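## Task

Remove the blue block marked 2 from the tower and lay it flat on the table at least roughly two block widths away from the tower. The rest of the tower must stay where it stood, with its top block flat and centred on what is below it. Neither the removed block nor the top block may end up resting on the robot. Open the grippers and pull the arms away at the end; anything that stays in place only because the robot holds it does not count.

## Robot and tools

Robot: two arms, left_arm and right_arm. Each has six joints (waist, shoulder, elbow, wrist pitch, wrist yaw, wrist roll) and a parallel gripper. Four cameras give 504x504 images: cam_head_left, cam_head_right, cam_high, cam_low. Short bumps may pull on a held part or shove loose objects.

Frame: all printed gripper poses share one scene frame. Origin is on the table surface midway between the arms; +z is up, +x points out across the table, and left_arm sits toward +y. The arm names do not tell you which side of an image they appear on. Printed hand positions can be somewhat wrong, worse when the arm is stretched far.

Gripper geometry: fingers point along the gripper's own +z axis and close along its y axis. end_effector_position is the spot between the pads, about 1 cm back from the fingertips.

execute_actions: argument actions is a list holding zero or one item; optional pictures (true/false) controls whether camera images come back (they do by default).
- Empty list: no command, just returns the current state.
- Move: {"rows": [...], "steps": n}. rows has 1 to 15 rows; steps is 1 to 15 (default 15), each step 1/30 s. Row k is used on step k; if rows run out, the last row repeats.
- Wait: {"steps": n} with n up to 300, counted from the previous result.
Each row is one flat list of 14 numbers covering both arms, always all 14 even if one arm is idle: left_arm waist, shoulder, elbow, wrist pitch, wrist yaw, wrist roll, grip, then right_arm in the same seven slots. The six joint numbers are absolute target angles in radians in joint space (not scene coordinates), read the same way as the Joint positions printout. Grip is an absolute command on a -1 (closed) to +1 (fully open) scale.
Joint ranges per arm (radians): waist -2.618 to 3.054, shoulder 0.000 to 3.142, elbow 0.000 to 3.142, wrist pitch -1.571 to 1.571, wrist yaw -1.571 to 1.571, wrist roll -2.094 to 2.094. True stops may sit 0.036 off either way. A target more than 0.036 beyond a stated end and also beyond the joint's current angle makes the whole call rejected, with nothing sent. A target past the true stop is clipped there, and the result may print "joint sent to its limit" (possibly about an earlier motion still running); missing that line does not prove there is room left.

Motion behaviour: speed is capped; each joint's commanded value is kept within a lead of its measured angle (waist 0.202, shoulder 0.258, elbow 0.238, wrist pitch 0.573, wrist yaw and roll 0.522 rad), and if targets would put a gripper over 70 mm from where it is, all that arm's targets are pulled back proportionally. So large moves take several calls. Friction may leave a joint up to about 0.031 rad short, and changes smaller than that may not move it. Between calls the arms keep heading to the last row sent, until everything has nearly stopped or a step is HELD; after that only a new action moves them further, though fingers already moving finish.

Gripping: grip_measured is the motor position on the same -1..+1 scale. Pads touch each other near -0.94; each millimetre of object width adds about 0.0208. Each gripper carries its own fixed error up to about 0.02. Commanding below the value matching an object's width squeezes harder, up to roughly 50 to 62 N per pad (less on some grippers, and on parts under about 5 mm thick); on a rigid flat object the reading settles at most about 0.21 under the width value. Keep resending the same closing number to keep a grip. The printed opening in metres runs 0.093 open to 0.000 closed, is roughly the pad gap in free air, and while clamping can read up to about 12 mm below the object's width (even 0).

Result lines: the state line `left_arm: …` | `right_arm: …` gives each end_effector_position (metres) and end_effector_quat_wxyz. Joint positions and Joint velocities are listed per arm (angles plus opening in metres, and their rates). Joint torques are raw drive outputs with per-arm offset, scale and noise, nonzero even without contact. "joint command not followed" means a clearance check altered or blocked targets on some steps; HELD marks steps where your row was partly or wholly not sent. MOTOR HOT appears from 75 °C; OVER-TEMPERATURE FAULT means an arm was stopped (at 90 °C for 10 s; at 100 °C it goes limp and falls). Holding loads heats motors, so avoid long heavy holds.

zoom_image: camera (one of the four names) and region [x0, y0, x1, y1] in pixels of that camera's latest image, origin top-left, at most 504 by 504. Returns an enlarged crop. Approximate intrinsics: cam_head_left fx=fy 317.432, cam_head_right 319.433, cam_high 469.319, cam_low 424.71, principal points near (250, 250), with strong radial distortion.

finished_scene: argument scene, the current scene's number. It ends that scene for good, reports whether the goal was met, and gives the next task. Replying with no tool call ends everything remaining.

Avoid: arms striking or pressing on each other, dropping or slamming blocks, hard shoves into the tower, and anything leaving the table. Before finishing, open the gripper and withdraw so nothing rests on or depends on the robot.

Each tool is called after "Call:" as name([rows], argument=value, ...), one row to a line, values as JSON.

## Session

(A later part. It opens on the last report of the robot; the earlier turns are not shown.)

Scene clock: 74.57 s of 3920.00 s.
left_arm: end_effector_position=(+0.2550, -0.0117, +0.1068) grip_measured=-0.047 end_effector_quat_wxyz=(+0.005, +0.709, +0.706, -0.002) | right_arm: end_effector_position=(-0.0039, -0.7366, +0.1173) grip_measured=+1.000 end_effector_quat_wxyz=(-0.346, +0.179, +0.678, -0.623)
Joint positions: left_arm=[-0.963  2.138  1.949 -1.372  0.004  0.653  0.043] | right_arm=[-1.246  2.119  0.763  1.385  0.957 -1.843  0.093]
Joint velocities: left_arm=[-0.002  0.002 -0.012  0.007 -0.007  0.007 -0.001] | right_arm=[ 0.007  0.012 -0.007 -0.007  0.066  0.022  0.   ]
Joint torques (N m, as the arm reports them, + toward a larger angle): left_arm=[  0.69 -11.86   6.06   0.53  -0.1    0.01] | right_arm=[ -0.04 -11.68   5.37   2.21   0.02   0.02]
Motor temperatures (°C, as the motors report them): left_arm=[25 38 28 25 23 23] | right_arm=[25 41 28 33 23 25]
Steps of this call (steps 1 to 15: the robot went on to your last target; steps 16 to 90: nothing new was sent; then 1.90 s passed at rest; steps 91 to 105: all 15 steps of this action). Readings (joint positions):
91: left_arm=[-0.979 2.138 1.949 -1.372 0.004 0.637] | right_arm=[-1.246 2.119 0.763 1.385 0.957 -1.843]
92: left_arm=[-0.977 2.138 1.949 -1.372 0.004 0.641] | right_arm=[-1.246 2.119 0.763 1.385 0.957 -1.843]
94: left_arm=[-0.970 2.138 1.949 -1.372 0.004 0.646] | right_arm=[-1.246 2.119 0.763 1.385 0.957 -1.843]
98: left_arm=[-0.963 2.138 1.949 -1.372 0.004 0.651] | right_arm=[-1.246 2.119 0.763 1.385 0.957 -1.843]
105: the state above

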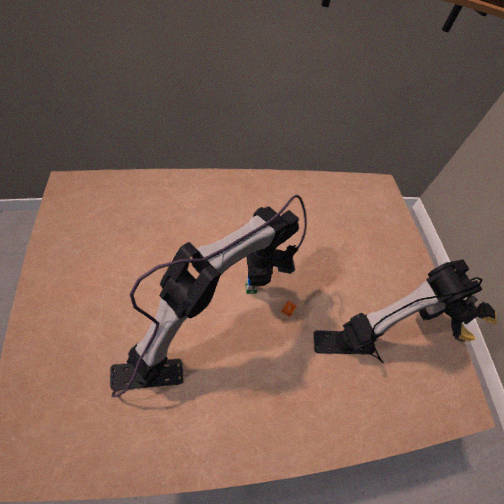

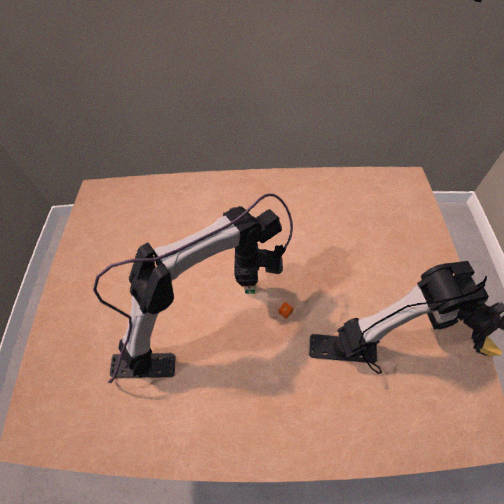

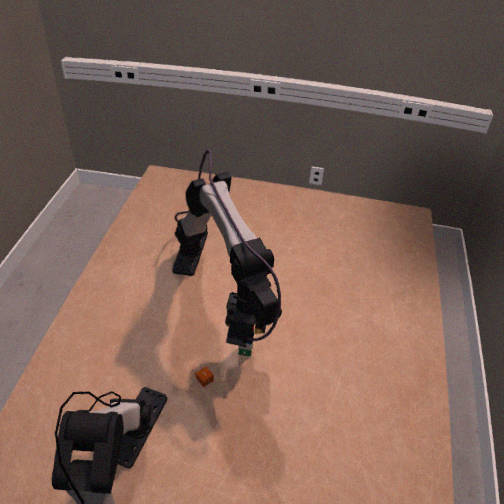

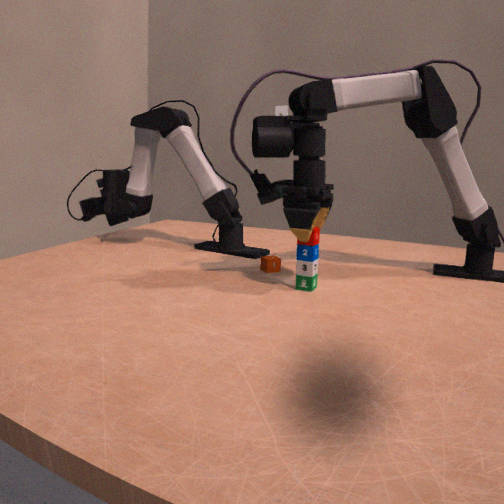

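Call:
execute_actions([
  {"rows":[[-0.945,2.13,1.92,-1.30,0,0.66,-0.05,-1.246,2.119,0.763,1.385,0.957,-1.843,1],[-0.945,2.13,1.90,-1.28,0,0.66,-0.05,-1.246,2.119,0.763,1.385,0.957,-1.843,1],[-0.945,2.13,1.88,-1.26,0,0.66,-0.05,-1.246,2.119,0.763,1.385,0.957,-1.843,1],[-0.945,2.13,1.86,-1.256,0,0.66,-0.05,-1.246,2.119,0.763,1.385,0.957,-1.843,1],[-0.945,2.13,1.835,-1.256,0,0.66,-0.05,-1.246,2.119,0.763,1.385,0.957,-1.843,1]]},
], pictures=false)

Call:
execute_actions([
  {"rows":[[-0.945,2.13,1.835,-1.256,0,0.66,-0.1,-1.246,2.119,0.763,1.385,0.957,-1.843,1],[-0.945,2.13,1.835,-1.256,0,0.66,-0.15,-1.246,2.119,0.763,1.385,0.957,-1.843,1],[-0.945,2.13,1.835,-1.256,0,0.66,-0.2,-1.246,2.119,0.763,1.385,0.957,-1.843,1],[-0.945,2.13,1.835,-1.256,0,0.66,-0.25,-1.246,2.119,0.763,1.385,0.957,-1.843,1]]},
])

Call:
zoom_image(camera="cam_high", region=[200,280,290,370])

Call:
zoom_image(camera="cam_low", region=[240,150,390,300])

Scene clock: 85.87 s of 3920.00 s.
left_arm: end_effector_position=(+0.2539, -0.0102, +0.0800) grip_measured=-0.047 end_effector_quat_wxyz=(+0.001, +0.709, +0.705, -0.002) | right_arm: end_effector_position=(-0.0039, -0.7366, +0.1173) grip_measured=+1.000 end_effector_quat_wxyz=(-0.346, +0.179, +0.678, -0.623)
Joint positions: left_arm=[-0.963  2.138  1.843 -1.274  0.004  0.654  0.043] | right_arm=[-1.246  2.119  0.763  1.385  0.957 -1.843  0.093]
Joint velocities: left_arm=[-0.002  0.002 -0.012  0.066 -0.051 -0.007  0.001] | right_arm=[-0.002 -0.002  0.022 -0.037  0.007  0.022  0.   ]
Joint torques (N m, as the arm reports them, + toward a larger angle): left_arm=[  1.35 -11.84   6.11   0.5   -0.1    0.  ] | right_arm=[ -0.01 -11.7    5.4    2.21   0.02   0.03]
Motor temperatures (°C, as the motors report them): left_arm=[25 40 28 25 23 23] | right_arm=[25 42 28 34 23 25]
Steps of this call (steps 1 to 15: the robot went on to your last target; steps 16 to 90: nothing new was sent; then 7.80 s passed at rest; steps 91 to 105: all 15 steps of this action). Readings (joint positions):
91: left_arm=[-0.963 2.138 1.945 -1.365 0.004 0.654] | right_arm=[-1.246 2.119 0.763 1.385 0.957 -1.843]
92: left_arm=[-0.963 2.138 1.938 -1.351 0.004 0.654] | right_arm=[-1.246 2.119 0.763 1.385 0.957 -1.843]
94: left_arm=[-0.963 2.138 1.908 -1.316 0.004 0.654] | right_arm=[-1.246 2.119 0.763 1.385 0.957 -1.843]
98: left_arm=[-0.963 2.138 1.846 -1.290 0.004 0.654] | right_arm=[-1.246 2.119 0.763 1.385 0.957 -1.843]
105: the state above

Scene clock: 86.37 s of 3920.00 s.
left_arm: end_effector_position=(+0.2564, -0.0099, +0.0801) grip_measured=-0.247 end_effector_quat_wxyz=(+0.003, +0.707, +0.707, -0.002) | right_arm: end_effector_position=(-0.0039, -0.7366, +0.1173) grip_measured=+1.000 end_effector_quat_wxyz=(-0.346, +0.179, +0.678, -0.623)
Joint positions: left_arm=[-0.957  2.138  1.843 -1.269  0.004  0.654  0.033] | right_arm=[-1.246  2.119  0.763  1.385  0.957 -1.843  0.093]
Joint velocities: left_arm=[-0.012  0.007  0.007  0.037 -0.066 -0.051 -0.001] | right_arm=[ 0.007 -0.002 -0.012 -0.007 -0.007 -0.007  0.   ]
Joint torques (N m, as the arm reports them, + toward a larger angle): left_arm=[  0.94 -11.85   6.15   0.54  -0.1    0.  ] | right_arm=[ -0.05 -11.67   5.39   2.21   0.02   0.02]
Motor temperatures (°C, as the motors report them): left_arm=[25 40 28 25 23 23] | right_arm=[25 42 28 34 23 25]
Steps of this call (steps 1 to 15: all 15 steps of this action). Readings (joint positions):
1: left_arm=[-0.963 2.138 1.843 -1.272 0.004 0.654] | right_arm=[-1.246 2.119 0.763 1.385 0.957 -1.843]
2: left_arm=[-0.963 2.138 1.843 -1.271 0.004 0.654] | right_arm=[-1.246 2.119 0.763 1.385 0.957 -1.843]
4: left_arm=[-0.963 2.138 1.843 -1.270 0.004 0.654] | right_arm=[-1.246 2.119 0.763 1.385 0.957 -1.843]
8: left_arm=[-0.959 2.138 1.843 -1.269 0.004 0.654] | right_arm=[-1.246 2.119 0.763 1.385 0.957 -1.843]
15: the state above

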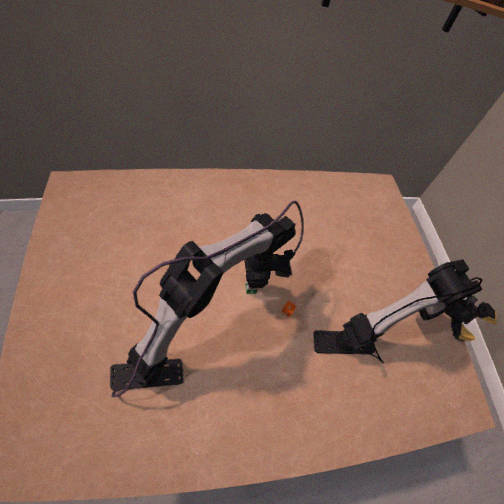

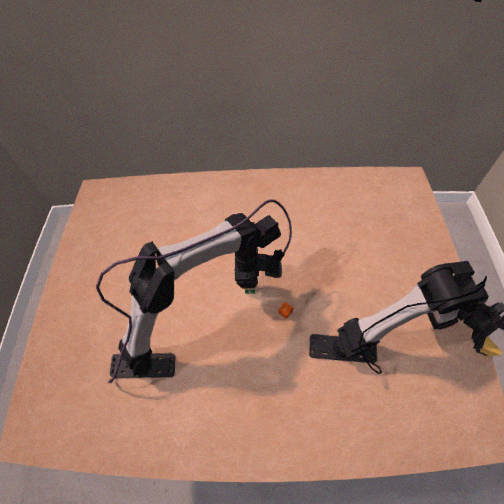

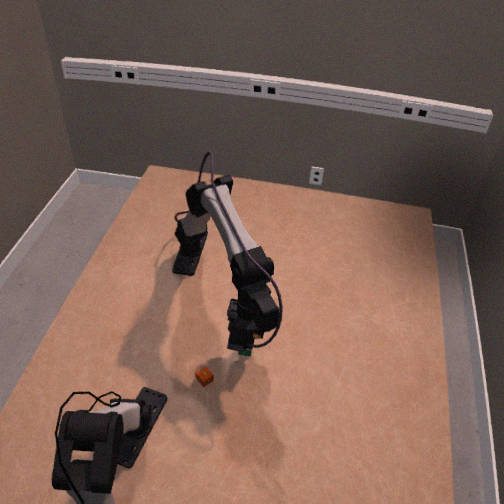

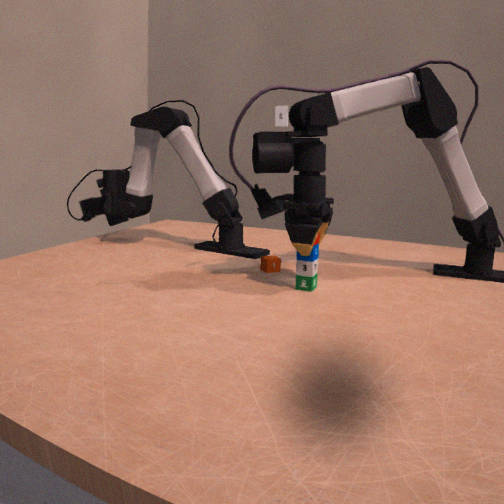

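Region (200, 280, 290, 370) of cam_high's 504x504 image, scaled by 5.600, with more detail than that image has.

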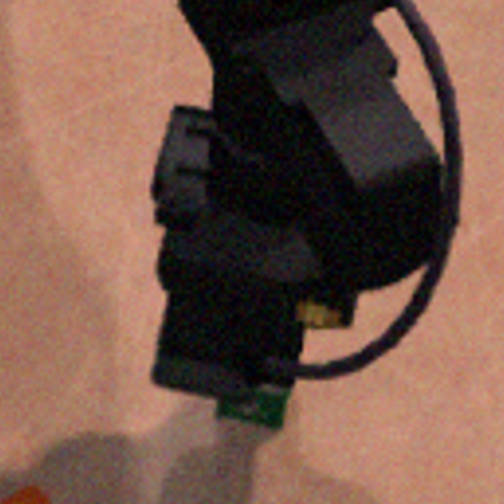

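Region (240, 150, 390, 300) of cam_low's 504x504 image, scaled by 3.360, with more detail than that image has.

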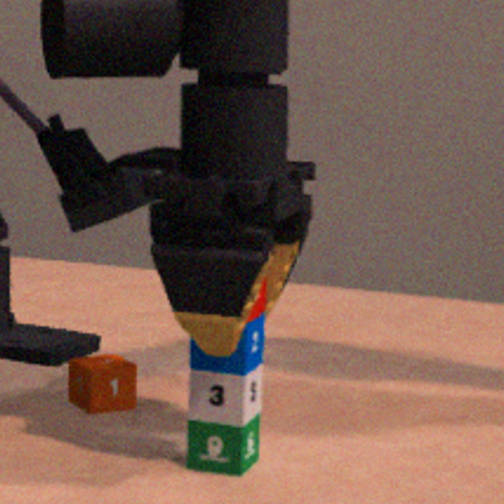

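Alignment is good. Closing, then lifting both blocks.

Call:
execute_actions([
  {"rows":[[-0.945,2.13,1.835,-1.256,0,0.66,-0.3,-1.246,2.119,0.763,1.385,0.957,-1.843,1],[-0.945,2.13,1.835,-1.256,0,0.66,-0.35,-1.246,2.119,0.763,1.385,0.957,-1.843,1],[-0.945,2.13,1.835,-1.256,0,0.66,-0.4,-1.246,2.119,0.763,1.385,0.957,-1.843,1],[-0.945,2.13,1.835,-1.256,0,0.66,-0.45,-1.246,2.119,0.763,1.385,0.957,-1.843,1],[-0.945,2.13,1.835,-1.256,0,0.66,-0.55,-1.246,2.119,0.763,1.385,0.957,-1.843,1]]},
], pictures=false)

Call:
execute_actions([
  {"rows":[[-0.95,2.13,1.86,-1.29,0,0.66,-0.55,-1.246,2.119,0.763,1.385,0.957,-1.843,1],[-0.95,2.13,1.88,-1.31,0,0.66,-0.55,-1.246,2.119,0.763,1.385,0.957,-1.843,1],[-0.95,2.13,1.90,-1.33,0,0.66,-0.55,-1.246,2.119,0.763,1.385,0.957,-1.843,1],[-0.95,2.13,1.92,-1.35,0,0.66,-0.55,-1.246,2.119,0.763,1.385,0.957,-1.843,1],[-0.95,2.13,1.94,-1.36,0,0.66,-0.55,-1.246,2.119,0.763,1.385,0.957,-1.843,1],[-0.95,2.13,1.96,-1.37,0,0.66,-0.55,-1.246,2.119,0.763,1.385,0.957,-1.843,1]]},
])

Call:
zoom_image(camera="cam_low", region=[240,150,390,300])

Scene clock: 94.40 s of 3920.00 s.
left_arm: end_effector_position=(+0.2565, -0.0099, +0.0801) grip_measured=-0.418 end_effector_quat_wxyz=(+0.004, +0.707, +0.707, -0.002) | right_arm: end_effector_position=(-0.0039, -0.7366, +0.1173) grip_measured=+1.000 end_effector_quat_wxyz=(-0.346, +0.179, +0.678, -0.623)
Joint positions: left_arm=[-0.957  2.138  1.843 -1.268  0.004  0.654  0.025] | right_arm=[-1.246  2.119  0.763  1.385  0.957 -1.843  0.093]
Joint velocities: left_arm=[-0.002  0.002  0.007 -0.007 -0.007  0.037  0.001] | right_arm=[-0.002 -0.017 -0.012  0.022 -0.022  0.037  0.   ]
Joint torques (N m, as the arm reports them, + toward a larger angle): left_arm=[  0.95 -11.89   6.13   0.53  -0.1   -0.01] | right_arm=[ -0.03 -11.67   5.35   2.21   0.02   0.02]
Motor temperatures (°C, as the motors report them): left_arm=[25 41 28 25 23 23] | right_arm=[25 43 28 35 23 25]
Steps of this call (steps 1 to 15: the robot went on to your last target; steps 16 to 90: nothing new was sent; then 4.53 s passed at rest; steps 91 to 105: all 15 steps of this action). Readings (joint positions):
91: left_arm=[-0.957 2.138 1.843 -1.269 0.004 0.654] | right_arm=[-1.246 2.119 0.763 1.385 0.957 -1.843]
92: left_arm=[-0.957 2.138 1.843 -1.269 0.004 0.654] | right_arm=[-1.246 2.119 0.763 1.385 0.957 -1.843]
94: left_arm=[-0.957 2.138 1.843 -1.268 0.004 0.654] | right_arm=[-1.246 2.119 0.763 1.385 0.957 -1.843]
98: left_arm=[-0.957 2.138 1.843 -1.268 0.004 0.654] | right_arm=[-1.246 2.119 0.763 1.385 0.957 -1.843]
105: the state above

Scene clock: 94.90 s of 3920.00 s.
left_arm: end_effector_position=(+0.2594, -0.0138, +0.1062) grip_measured=-0.418 end_effector_quat_wxyz=(+0.013, +0.707, +0.707, -0.004) | right_arm: end_effector_position=(-0.0039, -0.7366, +0.1173) grip_measured=+1.000 end_effector_quat_wxyz=(-0.346, +0.179, +0.678, -0.623)
Joint positions: left_arm=[-0.957  2.138  1.946 -1.352  0.004  0.654  0.025] | right_arm=[-1.246  2.119  0.763  1.385  0.957 -1.843  0.093]
Joint velocities: left_arm=[ 0.002 -0.007 -0.002 -0.007  0.037 -0.022  0.   ] | right_arm=[ 0.007 -0.002  0.002 -0.051  0.051  0.022  0.   ]
Joint torques (N m, as the arm reports them, + toward a larger angle): left_arm=[  0.52 -11.97   8.13   0.32  -0.1    0.01] | right_arm=[ -0.03 -11.66   5.4    2.21   0.01   0.02]
Motor temperatures (°C, as the motors report them): left_arm=[25 41 28 25 23 23] | right_arm=[25 43 28 35 23 25]
Steps of this call (steps 1 to 15: all 15 steps of this action). Readings (joint positions):
1: left_arm=[-0.957 2.138 1.843 -1.269 0.004 0.654] | right_arm=[-1.246 2.119 0.763 1.385 0.957 -1.843]
2: left_arm=[-0.957 2.138 1.847 -1.275 0.004 0.654] | right_arm=[-1.246 2.119 0.763 1.385 0.957 -1.843]
4: left_arm=[-0.957 2.138 1.868 -1.298 0.004 0.654] | right_arm=[-1.246 2.119 0.763 1.385 0.957 -1.843]
8: left_arm=[-0.957 2.138 1.937 -1.332 0.004 0.654] | right_arm=[-1.246 2.119 0.763 1.385 0.957 -1.843]
15: the state above

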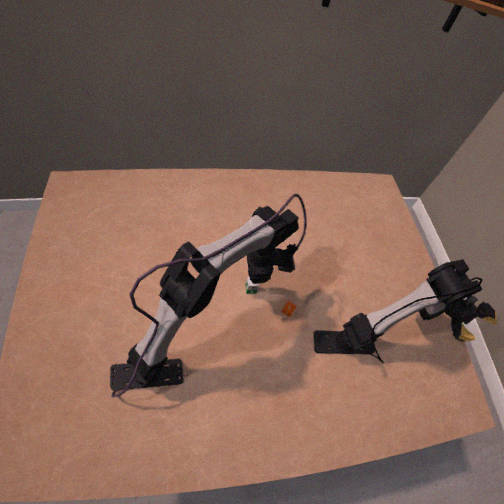

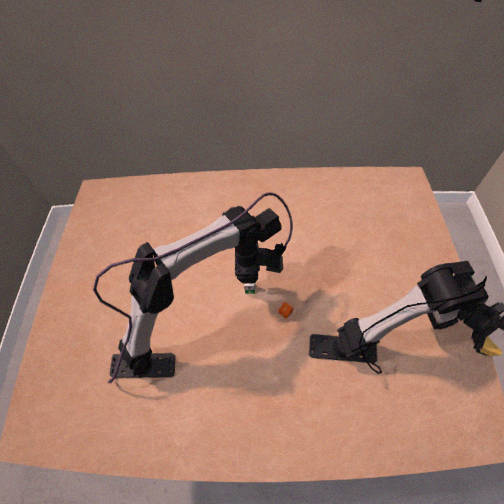

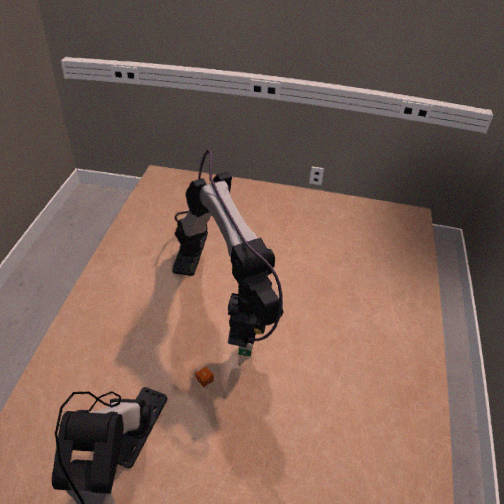

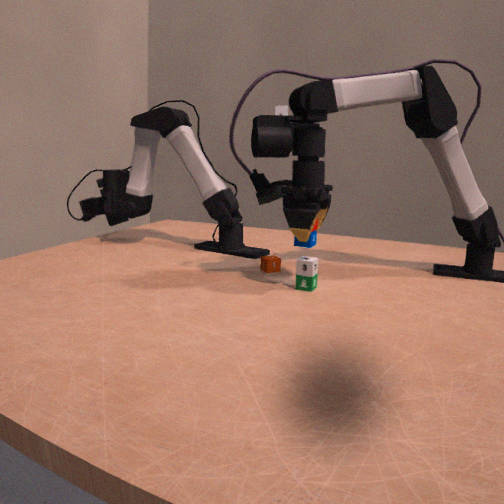

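Region (240, 150, 390, 300) of cam_low's 504x504 image, scaled by 3.360, with more detail than that image has.

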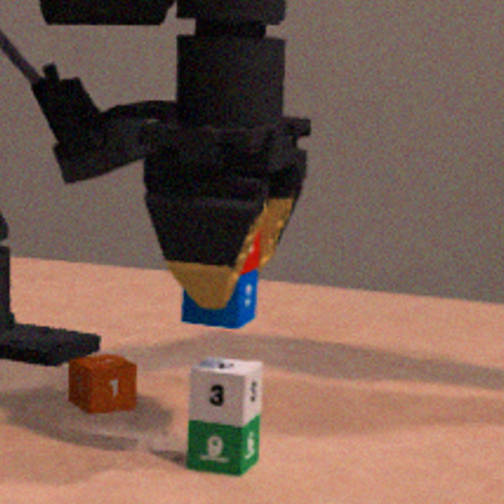

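Call:
execute_actions([
  {"rows":[[-0.92,2.13,1.96,-1.37,0,0.66,-0.55,-1.246,2.119,0.763,1.385,0.957,-1.843,1],[-0.89,2.13,1.96,-1.37,0,0.66,-0.55,-1.246,2.119,0.763,1.385,0.957,-1.843,1],[-0.86,2.13,1.96,-1.37,0,0.66,-0.55,-1.246,2.119,0.763,1.385,0.957,-1.843,1],[-0.83,2.13,1.96,-1.37,0,0.66,-0.55,-1.246,2.119,0.763,1.385,0.957,-1.843,1],[-0.8,2.13,1.96,-1.37,0,0.66,-0.55,-1.246,2.119,0.763,1.385,0.957,-1.843,1],[-0.77,2.13,1.96,-1.37,0,0.66,-0.55,-1.246,2.119,0.763,1.385,0.957,-1.843,1],[-0.74,2.13,1.96,-1.37,0,0.66,-0.55,-1.246,2.119,0.763,1.385,0.957,-1.843,1],[-0.71,2.13,1.96,-1.35,0,0.66,-0.55,-1.246,2.119,0.763,1.385,0.957,-1.843,1],[-0.68,2.13,1.94,-1.32,0,0.66,-0.55,-1.246,2.119,0.763,1.385,0.957,-1.843,1],[-0.65,2.13,1.91,-1.29,0,0.66,-0.55,-1.246,2.119,0.763,1.385,0.957,-1.843,1],[-0.62,2.13,1.88,-1.26,0,0.66,-0.55,-1.246,2.119,0.763,1.385,0.957,-1.843,1],[-0.59,2.13,1.85,-1.23,0,0.66,-0.55,-1.246,2.119,0.763,1.385,0.957,-1.843,1],[-0.57,2.13,1.82,-1.2,0,0.66,-0.55,-1.246,2.119,0.763,1.385,0.957,-1.843,1],[-0.55,2.13,1.79,-1.17,0,0.66,-0.55,-1.246,2.119,0.763,1.385,0.957,-1.843,1],[-0.55,2.13,1.76,-1.14,0,0.66,-0.55,-1.246,2.119,0.763,1.385,0.957,-1.843,1]]},
], pictures=false)

Call:
execute_actions([
  {"rows":[[-0.55,2.13,1.73,-1.11,0,0.66,-0.55,-1.246,2.119,0.763,1.385,0.957,-1.843,1],[-0.55,2.13,1.70,-1.08,0,0.66,-0.55,-1.246,2.119,0.763,1.385,0.957,-1.843,1],[-0.55,2.13,1.67,-1.05,0,0.66,-0.55,-1.246,2.119,0.763,1.385,0.957,-1.843,1],[-0.55,2.13,1.64,-1.03,0,0.66,-0.55,-1.246,2.119,0.763,1.385,0.957,-1.843,1],[-0.55,2.13,1.62,-1.025,0,0.66,-0.55,-1.246,2.119,0.763,1.385,0.957,-1.843,1],[-0.55,2.13,1.603,-1.025,0,0.66,-0.55,-1.246,2.119,0.763,1.385,0.957,-1.843,1]]},
], pictures=false)

Call:
execute_actions([
  {"steps":10},
])

Call:
zoom_image(camera="cam_low", region=[280,180,430,330])

Scene clock: 109.77 s of 3920.00 s.
left_arm: end_effector_position=(+0.3668, +0.1116, +0.0753) grip_measured=-0.418 end_effector_quat_wxyz=(+0.011, +0.555, +0.832, +0.000) | right_arm: end_effector_position=(-0.0039, -0.7366, +0.1173) grip_measured=+1.000 end_effector_quat_wxyz=(-0.346, +0.179, +0.678, -0.623)
Joint positions: left_arm=[-0.562  2.138  1.824 -1.236  0.001  0.655  0.025] | right_arm=[-1.246  2.119  0.763  1.385  0.957 -1.843  0.093]
Joint velocities: left_arm=[ 0.559 -0.007 -0.916  0.623 -0.022 -0.007  0.001] | right_arm=[ 0.007  0.002  0.007  0.051 -0.066 -0.051  0.   ]
Joint torques (N m, as the arm reports them, + toward a larger angle): left_arm=[ -1.96 -11.8    6.27   0.44   0.04  -0.02] | right_arm=[ -0.02 -11.7    5.37   2.21   0.02   0.02]
Motor temperatures (°C, as the motors report them): left_arm=[25 43 29 25 23 23] | right_arm=[25 44 29 35 23 25]
Steps of this call (steps 1 to 15: the robot went on to your last target; steps 16 to 90: nothing new was sent; then 11.37 s passed at rest; steps 91 to 105: all 15 steps of this action). Readings (joint positions):
91: left_arm=[-0.955 2.138 1.946 -1.359 0.004 0.654] | right_arm=[-1.246 2.119 0.763 1.385 0.957 -1.843]
92: left_arm=[-0.949 2.138 1.946 -1.359 0.005 0.654] | right_arm=[-1.246 2.119 0.763 1.385 0.957 -1.843]
94: left_arm=[-0.916 2.138 1.946 -1.359 0.008 0.655] | right_arm=[-1.246 2.119 0.763 1.385 0.957 -1.843]
98: left_arm=[-0.784 2.138 1.946 -1.359 0.009 0.655] | right_arm=[-1.246 2.119 0.763 1.385 0.957 -1.843]
105: the state above

Scene clock: 110.27 s of 3920.00 s.
left_arm: end_effector_position=(+0.3580, +0.1284, +0.0226) grip_measured=-0.418 end_effector_quat_wxyz=(-0.003, +0.545, +0.838, +0.002) | right_arm: end_effector_position=(-0.0039, -0.7366, +0.1173) grip_measured=+1.000 end_effector_quat_wxyz=(-0.346, +0.179, +0.678, -0.623)
Joint positions: left_arm=[-0.539  2.138  1.611 -1.049 -0.005  0.655  0.025] | right_arm=[-1.246  2.119  0.763  1.385  0.957 -1.843  0.093]
Joint velocities: left_arm=[-0.007 -0.012 -0.012  0.081  0.022 -0.022  0.   ] | right_arm=[ 0.007 -0.007  0.002  0.007 -0.066  0.022  0.   ]
Joint torques (N m, as the arm reports them, + toward a larger angle): left_arm=[ -0.9  -11.71   5.75   0.51  -0.03  -0.01] | right_arm=[ -0.05 -11.65   5.37   2.22   0.02   0.02]
Motor temperatures (°C, as the motors report them): left_arm=[25 43 29 25 23 23] | right_arm=[25 44 29 35 23 25]
Steps of this call (steps 1 to 15: all 15 steps of this action). Readings (joint positions):
1: left_arm=[-0.546 2.138 1.791 -1.213 -0.001 0.655] | right_arm=[-1.246 2.119 0.763 1.385 0.957 -1.843]
2: left_arm=[-0.537 2.138 1.760 -1.190 -0.004 0.655] | right_arm=[-1.246 2.119 0.763 1.385 0.957 -1.843]
4: left_arm=[-0.534 2.138 1.698 -1.141 -0.005 0.655] | right_arm=[-1.246 2.119 0.763 1.385 0.957 -1.843]
8: left_arm=[-0.539 2.138 1.615 -1.086 -0.005 0.655] | right_arm=[-1.246 2.119 0.763 1.385 0.957 -1.843]
15: the state above

Scene clock: 110.60 s of 3920.00 s.
left_arm: end_effector_position=(+0.3604, +0.1272, +0.0226) grip_measured=-0.418 end_effector_quat_wxyz=(+0.003, +0.545, +0.838, +0.003) | right_arm: end_effector_position=(-0.0039, -0.7366, +0.1173) grip_measured=+1.000 end_effector_quat_wxyz=(-0.346, +0.179, +0.678, -0.623)
Joint positions: left_arm=[-0.539  2.138  1.611 -1.038 -0.005  0.655  0.025] | right_arm=[-1.246  2.119  0.763  1.385  0.957 -1.843  0.093]
Joint velocities: left_arm=[ 0.002  0.012 -0.007  0.007 -0.051  0.066  0.   ] | right_arm=[-0.007  0.007  0.017 -0.051  0.037 -0.081  0.   ]
Joint torques (N m, as the arm reports them, + toward a larger angle): left_arm=[ -0.91 -11.71   5.88   0.53  -0.03  -0.01] | right_arm=[ -0.04 -11.65   5.36   2.21   0.02   0.02]
Motor temperatures (°C, as the motors report them): left_arm=[25 43 29 25 23 23] | right_arm=[25 44 29 35 23 25]
Steps of this call (steps 1 to 10: the robot went on to your last target). Readings (joint positions):
1: left_arm=[-0.539 2.138 1.611 -1.047 -0.005 0.655] | right_arm=[-1.246 2.119 0.763 1.385 0.957 -1.843]
2: left_arm=[-0.539 2.138 1.611 -1.044 -0.005 0.655] | right_arm=[-1.246 2.119 0.763 1.385 0.957 -1.843]
4: left_arm=[-0.539 2.138 1.611 -1.042 -0.005 0.655] | right_arm=[-1.246 2.119 0.763 1.385 0.957 -1.843]
8: left_arm=[-0.539 2.138 1.611 -1.039 -0.005 0.655] | right_arm=[-1.246 2.119 0.763 1.385 0.957 -1.843]
10: the state above

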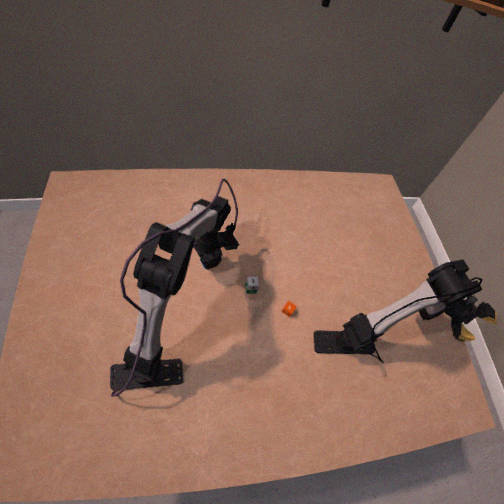

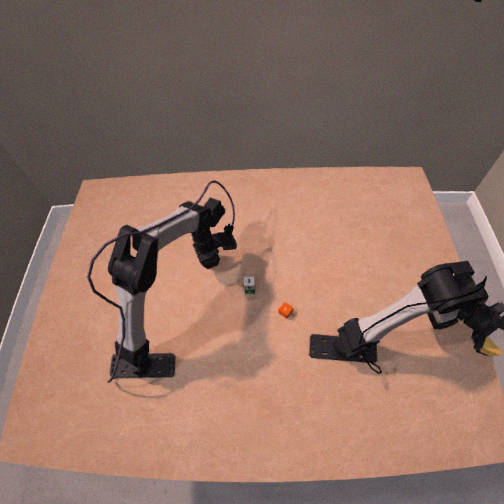

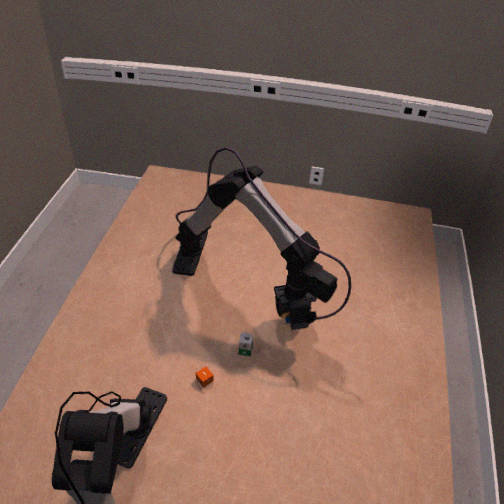

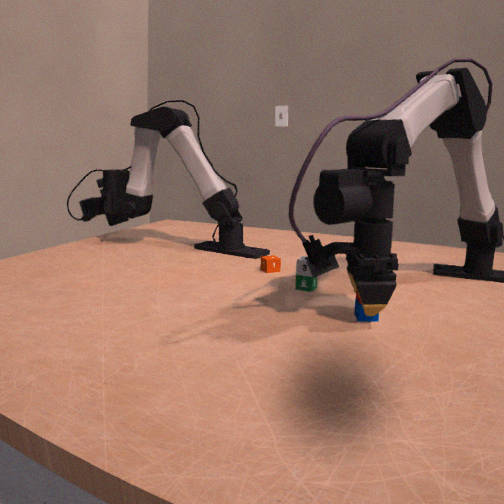

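Region (280, 180, 430, 330) of cam_low's 504x504 image, scaled by 3.360, with more detail than that image has.

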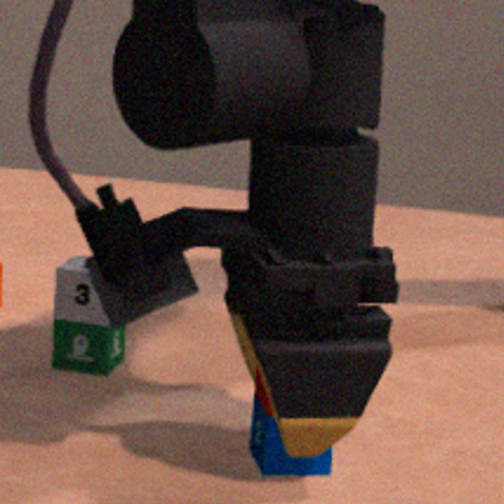

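Call:
execute_actions([
  {"rows":[[-0.55,2.13,1.59,-1.02,0,0.66,-0.55,-1.246,2.119,0.763,1.385,0.957,-1.843,1],[-0.55,2.13,1.59,-1.02,0,0.66,-0.55,-1.246,2.119,0.763,1.385,0.957,-1.843,1],[-0.55,2.13,1.59,-1.02,0,0.66,-0.55,-1.246,2.119,0.763,1.385,0.957,-1.843,1],[-0.55,2.13,1.59,-1.02,0,0.66,-0.55,-1.246,2.119,0.763,1.385,0.957,-1.843,1],[-0.55,2.13,1.59,-1.02,0,0.66,-0.55,-1.246,2.119,0.763,1.385,0.957,-1.843,1],[-0.55,2.13,1.59,-1.02,0,0.66,-0.55,-1.246,2.119,0.763,1.385,0.957,-1.843,1],[-0.55,2.13,1.59,-1.02,0,0.66,-0.55,-1.246,2.119,0.763,1.385,0.957,-1.843,1],[-0.55,2.13,1.59,-1.02,0,0.66,-0.4,-1.246,2.119,0.763,1.385,0.957,-1.843,1],[-0.55,2.13,1.59,-1.02,0,0.66,-0.3,-1.246,2.119,0.763,1.385,0.957,-1.843,1],[-0.55,2.13,1.59,-1.02,0,0.66,-0.2,-1.246,2.119,0.763,1.385,0.957,-1.843,1],[-0.55,2.13,1.59,-1.02,0,0.66,-0.1,-1.246,2.119,0.763,1.385,0.957,-1.843,1]]},
], pictures=false)

Call:
execute_actions([
  {"rows":[[-0.55,2.11,1.63,-1.08,0,0.66,-0.1,-1.246,2.119,0.763,1.385,0.957,-1.843,1],[-0.55,2.105,1.65,-1.11,0,0.66,-0.1,-1.246,2.119,0.763,1.385,0.957,-1.843,1],[-0.55,2.1,1.67,-1.14,0,0.66,-0.1,-1.246,2.119,0.763,1.385,0.957,-1.843,1],[-0.55,2.09,1.697,-1.155,0,0.66,-0.1,-1.246,2.119,0.763,1.385,0.957,-1.843,1]]},
], pictures=false)

Call:
execute_actions([
  {"steps":10},
])

Call:
zoom_image(camera="cam_low", region=[280,180,430,330])

Scene clock: 121.70 s of 3920.00 s.
left_arm: end_effector_position=(+0.3597, +0.1275, +0.0208) grip_measured=-0.103 end_effector_quat_wxyz=(+0.003, +0.545, +0.838, +0.003) | right_arm: end_effector_position=(-0.0039, -0.7366, +0.1173) grip_measured=+1.000 end_effector_quat_wxyz=(-0.346, +0.179, +0.678, -0.623)
Joint positions: left_arm=[-0.539  2.138  1.604 -1.031 -0.005  0.655  0.04 ] | right_arm=[-1.246  2.119  0.763  1.385  0.957 -1.843  0.093]
Joint velocities: left_arm=[-0.002  0.007 -0.042 -0.022  0.007 -0.022 -0.   ] | right_arm=[-0.002  0.017  0.002  0.066 -0.022  0.051  0.   ]
Joint torques (N m, as the arm reports them, + toward a larger angle): left_arm=[ -0.9  -11.67   5.42   0.55  -0.03  -0.02] | right_arm=[  0.   -11.68   5.36   2.21   0.02   0.01]
Motor temperatures (°C, as the motors report them): left_arm=[25 44 29 25 23 23] | right_arm=[25 44 29 36 23 25]
Steps of this call (steps 1 to 30: the robot went on to your last target; steps 31 to 90: nothing new was sent; then 7.60 s passed at rest; steps 91 to 105: all 15 steps of this action). Readings (joint positions):
91: left_arm=[-0.539 2.138 1.610 -1.036 -0.005 0.655] | right_arm=[-1.246 2.119 0.763 1.385 0.957 -1.843]
92: left_arm=[-0.539 2.138 1.609 -1.034 -0.005 0.655] | right_arm=[-1.246 2.119 0.763 1.385 0.957 -1.843]
94: left_arm=[-0.539 2.138 1.609 -1.033 -0.005 0.655] | right_arm=[-1.246 2.119 0.763 1.385 0.957 -1.843]
98: left_arm=[-0.539 2.138 1.609 -1.033 -0.005 0.655] | right_arm=[-1.246 2.119 0.763 1.385 0.957 -1.843]
105: the state above

Scene clock: 122.20 s of 3920.00 s.
left_arm: end_effector_position=(+0.3602, +0.1272, +0.0516) grip_measured=-0.103 end_effector_quat_wxyz=(+0.004, +0.545, +0.838, +0.003) | right_arm: end_effector_position=(-0.0039, -0.7366, +0.1173) grip_measured=+1.000 end_effector_quat_wxyz=(-0.346, +0.179, +0.678, -0.623)
Joint positions: left_arm=[-0.539  2.108  1.683 -1.138 -0.005  0.655  0.04 ] | right_arm=[-1.246  2.119  0.763  1.385  0.957 -1.843  0.093]
Joint velocities: left_arm=[-0.017 -0.002 -0.007 -0.066  0.037  0.037 -0.001] | right_arm=[-0.022  0.007 -0.012  0.037 -0.022 -0.037  0.   ]
Joint torques (N m, as the arm reports them, + toward a larger angle): left_arm=[ -0.91 -12.32   8.05   0.29  -0.03  -0.02] | right_arm=[ -0.02 -11.7    5.4    2.21   0.02   0.02]
Motor temperatures (°C, as the motors report them): left_arm=[25 44 29 25 23 23] | right_arm=[25 44 29 36 23 25]
Steps of this call (steps 1 to 15: all 15 steps of this action). Readings (joint positions):
1: left_arm=[-0.539 2.138 1.605 -1.036 -0.005 0.655] | right_arm=[-1.246 2.119 0.763 1.385 0.957 -1.843]
2: left_arm=[-0.539 2.138 1.611 -1.048 -0.005 0.655] | right_arm=[-1.246 2.119 0.763 1.385 0.957 -1.843]
4: left_arm=[-0.539 2.138 1.638 -1.086 -0.005 0.655] | right_arm=[-1.246 2.119 0.763 1.385 0.957 -1.843]
8: left_arm=[-0.539 2.119 1.679 -1.116 -0.005 0.655] | right_arm=[-1.246 2.119 0.763 1.385 0.957 -1.843]
15: the state above

Scene clock: 122.53 s of 3920.00 s.
left_arm: end_effector_position=(+0.3590, +0.1279, +0.0516) grip_measured=-0.103 end_effector_quat_wxyz=(+0.001, +0.545, +0.838, +0.002) | right_arm: end_effector_position=(-0.0039, -0.7366, +0.1173) grip_measured=+1.000 end_effector_quat_wxyz=(-0.346, +0.179, +0.678, -0.623)
Joint positions: left_arm=[-0.539  2.108  1.683 -1.143 -0.005  0.655  0.04 ] | right_arm=[-1.246  2.119  0.763  1.385  0.957 -1.843  0.093]
Joint velocities: left_arm=[ 0.007 -0.012 -0.007  0.007  0.037 -0.007  0.   ] | right_arm=[-0.002  0.012  0.007 -0.022 -0.037 -0.022  0.   ]
Joint torques (N m, as the arm reports them, + toward a larger angle): left_arm=[ -0.91 -12.38   8.04   0.31  -0.03  -0.01] | right_arm=[ -0.03 -11.69   5.38   2.21   0.01   0.02]
Motor temperatures (°C, as the motors report them): left_arm=[25 45 29 25 23 23] | right_arm=[25 44 29 36 23 25]
Steps of this call (steps 1 to 10: the robot went on to your last target). Readings (joint positions):
1: left_arm=[-0.539 2.108 1.683 -1.139 -0.005 0.655] | right_arm=[-1.246 2.119 0.763 1.385 0.957 -1.843]
2: left_arm=[-0.539 2.108 1.683 -1.140 -0.005 0.655] | right_arm=[-1.246 2.119 0.763 1.385 0.957 -1.843]
4: left_arm=[-0.539 2.108 1.683 -1.142 -0.005 0.655] | right_arm=[-1.246 2.119 0.763 1.385 0.957 -1.843]
8: left_arm=[-0.539 2.108 1.683 -1.143 -0.005 0.655] | right_arm=[-1.246 2.119 0.763 1.385 0.957 -1.843]
10: the state above

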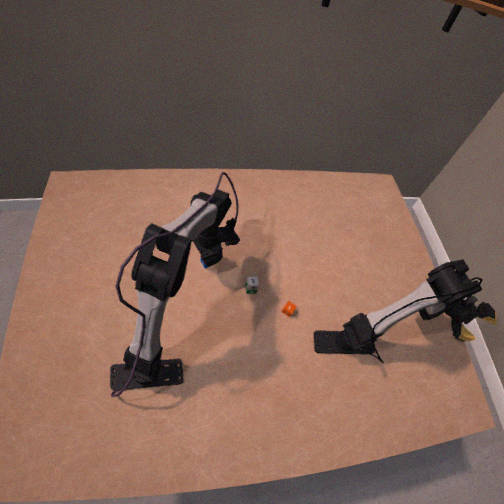

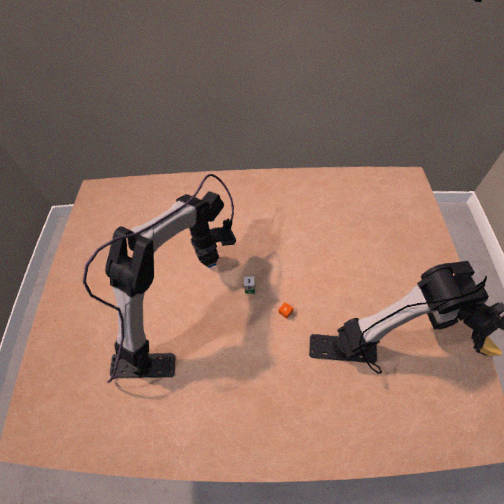

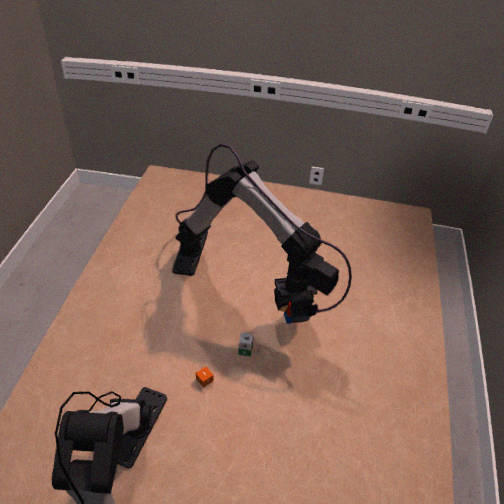

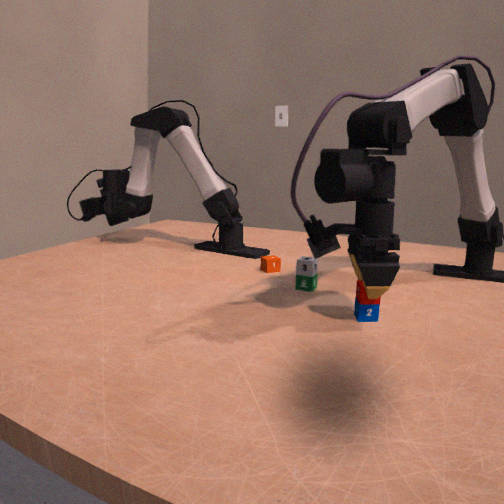

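Region (280, 180, 430, 330) of cam_low's 504x504 image, scaled by 3.360, with more detail than that image has.

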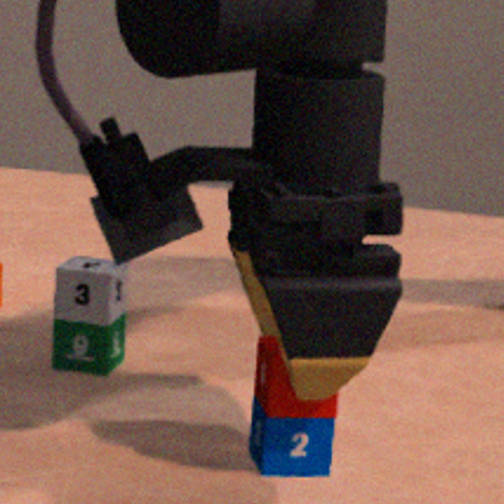

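Call:
execute_actions([
  {"rows":[[-0.55,2.09,1.697,-1.155,0,0.66,-0.2,-1.246,2.119,0.763,1.385,0.957,-1.843,1],[-0.55,2.09,1.697,-1.155,0,0.66,-0.26,-1.246,2.119,0.763,1.385,0.957,-1.843,1],[-0.55,2.09,1.697,-1.155,0,0.66,-0.32,-1.246,2.119,0.763,1.385,0.957,-1.843,1],[-0.55,2.09,1.697,-1.155,0,0.66,-0.4,-1.246,2.119,0.763,1.385,0.957,-1.843,1],[-0.55,2.09,1.697,-1.155,0,0.66,-0.55,-1.246,2.119,0.763,1.385,0.957,-1.843,1]],"steps":12},
], pictures=false)

Call:
execute_actions([
  {"rows":[[-0.55,2.09,1.72,-1.19,0,0.66,-0.55,-1.246,2.119,0.763,1.385,0.957,-1.843,1],[-0.55,2.09,1.75,-1.22,0,0.66,-0.55,-1.246,2.119,0.763,1.385,0.957,-1.843,1],[-0.55,2.09,1.78,-1.25,0,0.66,-0.55,-1.246,2.119,0.763,1.385,0.957,-1.843,1],[-0.55,2.10,1.81,-1.28,0,0.66,-0.55,-1.246,2.119,0.763,1.385,0.957,-1.843,1],[-0.55,2.11,1.84,-1.31,0,0.66,-0.55,-1.246,2.119,0.763,1.385,0.957,-1.843,1],[-0.57,2.12,1.87,-1.33,0,0.66,-0.55,-1.246,2.119,0.763,1.385,0.957,-1.843,1],[-0.6,2.13,1.90,-1.35,0,0.66,-0.55,-1.246,2.119,0.763,1.385,0.957,-1.843,1],[-0.63,2.13,1.93,-1.37,0,0.66,-0.55,-1.246,2.119,0.763,1.385,0.957,-1.843,1],[-0.66,2.13,1.96,-1.385,0,0.66,-0.55,-1.246,2.119,0.763,1.385,0.957,-1.843,1],[-0.69,2.13,1.96,-1.385,0,0.66,-0.55,-1.246,2.119,0.763,1.385,0.957,-1.843,1],[-0.72,2.13,1.96,-1.385,0,0.66,-0.55,-1.246,2.119,0.763,1.385,0.957,-1.843,1],[-0.75,2.13,1.96,-1.385,0,0.66,-0.55,-1.246,2.119,0.763,1.385,0.957,-1.843,1],[-0.78,2.13,1.96,-1.385,0,0.66,-0.55,-1.246,2.119,0.763,1.385,0.957,-1.843,1],[-0.81,2.13,1.96,-1.385,0,0.66,-0.55,-1.246,2.119,0.763,1.385,0.957,-1.843,1],[-0.84,2.13,1.96,-1.385,0,0.66,-0.55,-1.246,2.119,0.763,1.385,0.957,-1.843,1]]},
], pictures=false)

Call:
execute_actions([
  {"rows":[[-0.86,2.13,1.96,-1.37,0,0.66,-0.55,-1.246,2.119,0.763,1.385,0.957,-1.843,1],[-0.88,2.13,1.95,-1.35,0,0.66,-0.55,-1.246,2.119,0.763,1.385,0.957,-1.843,1],[-0.9,2.13,1.94,-1.33,0,0.66,-0.55,-1.246,2.119,0.763,1.385,0.957,-1.843,1],[-0.92,2.13,1.93,-1.32,0,0.66,-0.55,-1.246,2.119,0.763,1.385,0.957,-1.843,1],[-0.935,2.13,1.92,-1.31,0,0.66,-0.55,-1.246,2.119,0.763,1.385,0.957,-1.843,1],[-0.95,2.13,1.91,-1.30,0,0.66,-0.55,-1.246,2.119,0.763,1.385,0.957,-1.843,1],[-0.96,2.13,1.90,-1.30,0,0.66,-0.55,-1.246,2.119,0.763,1.385,0.957,-1.843,1],[-0.965,2.13,1.89,-1.30,0,0.66,-0.55,-1.246,2.119,0.763,1.385,0.957,-1.843,1],[-0.965,2.13,1.875,-1.30,0,0.66,-0.55,-1.246,2.119,0.763,1.385,0.957,-1.843,1]]},
], pictures=false)

Call:
execute_actions([
  {"steps":12},
])

Call:
zoom_image(camera="cam_low", region=[240,150,390,300])

Scene clock: 141.93 s of 3920.00 s.
left_arm: end_effector_position=(+0.3589, +0.1279, +0.0516) grip_measured=-0.430 end_effector_quat_wxyz=(+0.001, +0.545, +0.838, +0.002) | right_arm: end_effector_position=(-0.0039, -0.7366, +0.1173) grip_measured=+1.000 end_effector_quat_wxyz=(-0.346, +0.179, +0.678, -0.623)
Joint positions: left_arm=[-0.539  2.108  1.683 -1.144 -0.005  0.655  0.025] | right_arm=[-1.246  2.119  0.763  1.385  0.957 -1.843  0.093]
Joint velocities: left_arm=[ 0.002  0.002 -0.007 -0.037  0.007 -0.037 -0.001] | right_arm=[ 0.002 -0.012 -0.002 -0.022 -0.051  0.007  0.   ]
Joint torques (N m, as the arm reports them, + toward a larger angle): left_arm=[ -0.9  -12.32   8.05   0.29  -0.03  -0.01] | right_arm=[ -0.05 -11.68   5.36   2.21   0.02   0.02]
Motor temperatures (°C, as the motors report them): left_arm=[25 47 30 25 23 23] | right_arm=[25 45 29 37 23 25]
Steps of this call (steps 1 to 15: the robot went on to your last target; steps 16 to 90: nothing new was sent; then 16.00 s passed at rest; steps 91 to 102: all 12 steps of this action). Readings (joint positions):
91: left_arm=[-0.539 2.108 1.683 -1.144 -0.005 0.655] | right_arm=[-1.246 2.119 0.763 1.385 0.957 -1.843]
92: left_arm=[-0.539 2.108 1.683 -1.144 -0.005 0.655] | right_arm=[-1.246 2.119 0.763 1.385 0.957 -1.843]
94: left_arm=[-0.539 2.108 1.683 -1.144 -0.005 0.655] | right_arm=[-1.246 2.119 0.763 1.385 0.957 -1.843]
98: left_arm=[-0.539 2.108 1.683 -1.144 -0.005 0.655] | right_arm=[-1.246 2.119 0.763 1.385 0.957 -1.843]
102: the state above

Scene clock: 142.43 s of 3920.00 s.
left_arm: end_effector_position=(+0.3184, +0.0356, +0.1183) grip_measured=-0.430 end_effector_quat_wxyz=(+0.035, +0.641, +0.767, +0.002) | right_arm: end_effector_position=(-0.0039, -0.7366, +0.1173) grip_measured=+1.000 end_effector_quat_wxyz=(-0.346, +0.179, +0.678, -0.623)
Joint positions: left_arm=[-0.779  2.11   1.95  -1.34  -0.007  0.655  0.025] | right_arm=[-1.246  2.119  0.763  1.385  0.957 -1.843  0.093]
Joint velocities: left_arm=[-1.053  0.027 -0.007 -0.271  0.095 -0.095  0.   ] | right_arm=[ 0.012  0.002  0.012 -0.066 -0.051 -0.007  0.   ]
Joint torques (N m, as the arm reports them, + toward a larger angle): left_arm=[ 0.02 -9.89  7.91  0.39 -0.07 -0.02] | right_arm=[  0.   -11.66   5.34   2.22   0.02   0.02]
Motor temperatures (°C, as the motors report them): left_arm=[25 47 30 25 23 23] | right_arm=[25 45 29 37 23 25]
Steps of this call (steps 1 to 15: all 15 steps of this action). Readings (joint positions):
1: left_arm=[-0.539 2.108 1.687 -1.150 -0.005 0.655] | right_arm=[-1.246 2.119 0.763 1.385 0.957 -1.843]
2: left_arm=[-0.539 2.108 1.697 -1.163 -0.005 0.655] | right_arm=[-1.246 2.119 0.763 1.385 0.957 -1.843]
4: left_arm=[-0.539 2.108 1.739 -1.202 -0.005 0.655] | right_arm=[-1.246 2.119 0.763 1.385 0.957 -1.843]
8: left_arm=[-0.558 2.108 1.865 -1.278 -0.007 0.655] | right_arm=[-1.246 2.119 0.763 1.385 0.957 -1.843]
15: the state above

Scene clock: 142.93 s of 3920.00 s.
left_arm: end_effector_position=(+0.2539, -0.0111, +0.0994) grip_measured=-0.430 end_effector_quat_wxyz=(+0.012, +0.710, +0.704, -0.002) | right_arm: end_effector_position=(-0.0039, -0.7366, +0.1173) grip_measured=+1.000 end_effector_quat_wxyz=(-0.346, +0.179, +0.678, -0.623)
Joint positions: left_arm=[-0.965  2.115  1.885 -1.316  0.002  0.655  0.025] | right_arm=[-1.246  2.119  0.763  1.385  0.957 -1.843  0.093]
Joint velocities: left_arm=[-0.017  0.012 -0.012  0.139 -0.022  0.066 -0.001] | right_arm=[ 0.002 -0.002  0.012 -0.007  0.007  0.037  0.   ]
Joint torques (N m, as the arm reports them, + toward a larger angle): left_arm=[ -0.17 -10.18   6.     0.59  -0.1    0.  ] | right_arm=[ -0.03 -11.7    5.39   2.21   0.01   0.02]
Motor temperatures (°C, as the motors report them): left_arm=[25 47 30 25 23 23] | right_arm=[25 45 29 37 23 25]
Steps of this call (steps 1 to 15: all 15 steps of this action). Readings (joint positions):
1: left_arm=[-0.814 2.112 1.950 -1.344 -0.005 0.655] | right_arm=[-1.246 2.119 0.763 1.385 0.957 -1.843]
2: left_arm=[-0.844 2.114 1.950 -1.345 -0.003 0.655] | right_arm=[-1.246 2.119 0.763 1.385 0.957 -1.843]
4: left_arm=[-0.894 2.115 1.948 -1.341 -0.000 0.655] | right_arm=[-1.246 2.119 0.763 1.385 0.957 -1.843]
8: left_arm=[-0.952 2.115 1.921 -1.321 0.001 0.655] | right_arm=[-1.246 2.119 0.763 1.385 0.957 -1.843]
15: the state above

Scene clock: 143.33 s of 3920.00 s.
left_arm: end_effector_position=(+0.2544, -0.0117, +0.0994) grip_measured=-0.430 end_effector_quat_wxyz=(+0.014, +0.710, +0.704, -0.003) | right_arm: end_effector_position=(-0.0039, -0.7366, +0.1173) grip_measured=+1.000 end_effector_quat_wxyz=(-0.346, +0.179, +0.678, -0.623)
Joint positions: left_arm=[-0.965  2.115  1.885 -1.312  0.002  0.655  0.025] | right_arm=[-1.246  2.119  0.763  1.385  0.957 -1.843  0.093]
Joint velocities: left_arm=[-0.002  0.002 -0.012  0.051  0.007 -0.007  0.001] | right_arm=[-0.017 -0.002 -0.007 -0.022 -0.037 -0.022  0.   ]
Joint torques (N m, as the arm reports them, + toward a larger angle): left_arm=[ -0.15 -10.17   6.03   0.6   -0.09  -0.01] | right_arm=[ -0.01 -11.7    5.38   2.21   0.01   0.03]
Motor temperatures (°C, as the motors report them): left_arm=[25 47 30 25 23 23] | right_arm=[25 45 29 37 23 25]
Steps of this call (steps 1 to 12: the robot went on to your last target). Readings (joint positions):
1: left_arm=[-0.965 2.115 1.885 -1.315 0.002 0.655] | right_arm=[-1.246 2.119 0.763 1.385 0.957 -1.843]
2: left_arm=[-0.965 2.115 1.885 -1.314 0.002 0.655] | right_arm=[-1.246 2.119 0.763 1.385 0.957 -1.843]
4: left_arm=[-0.965 2.115 1.885 -1.314 0.002 0.655] | right_arm=[-1.246 2.119 0.763 1.385 0.957 -1.843]
8: left_arm=[-0.965 2.115 1.885 -1.313 0.002 0.655] | right_arm=[-1.246 2.119 0.763 1.385 0.957 -1.843]
12: the state above

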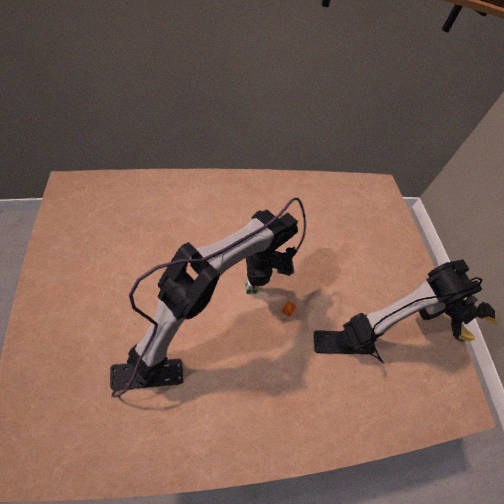

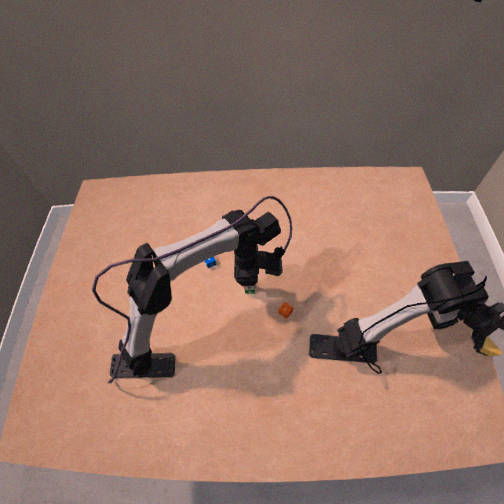

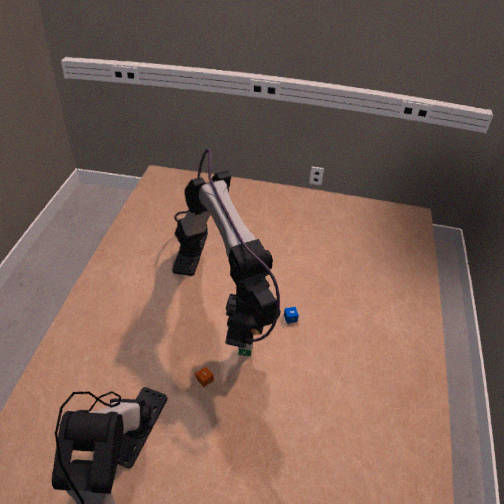

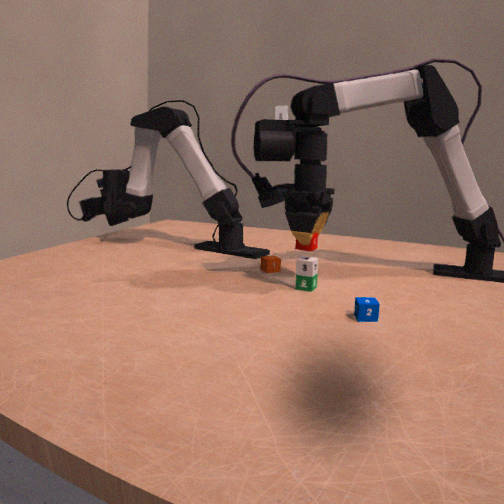

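Region (240, 150, 390, 300) of cam_low's 504x504 image, scaled by 3.360, with more detail than that image has.

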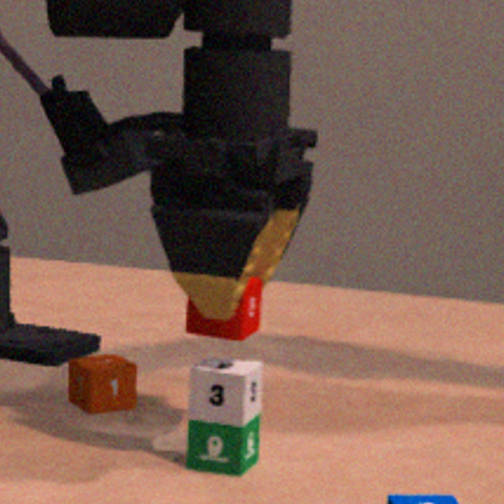

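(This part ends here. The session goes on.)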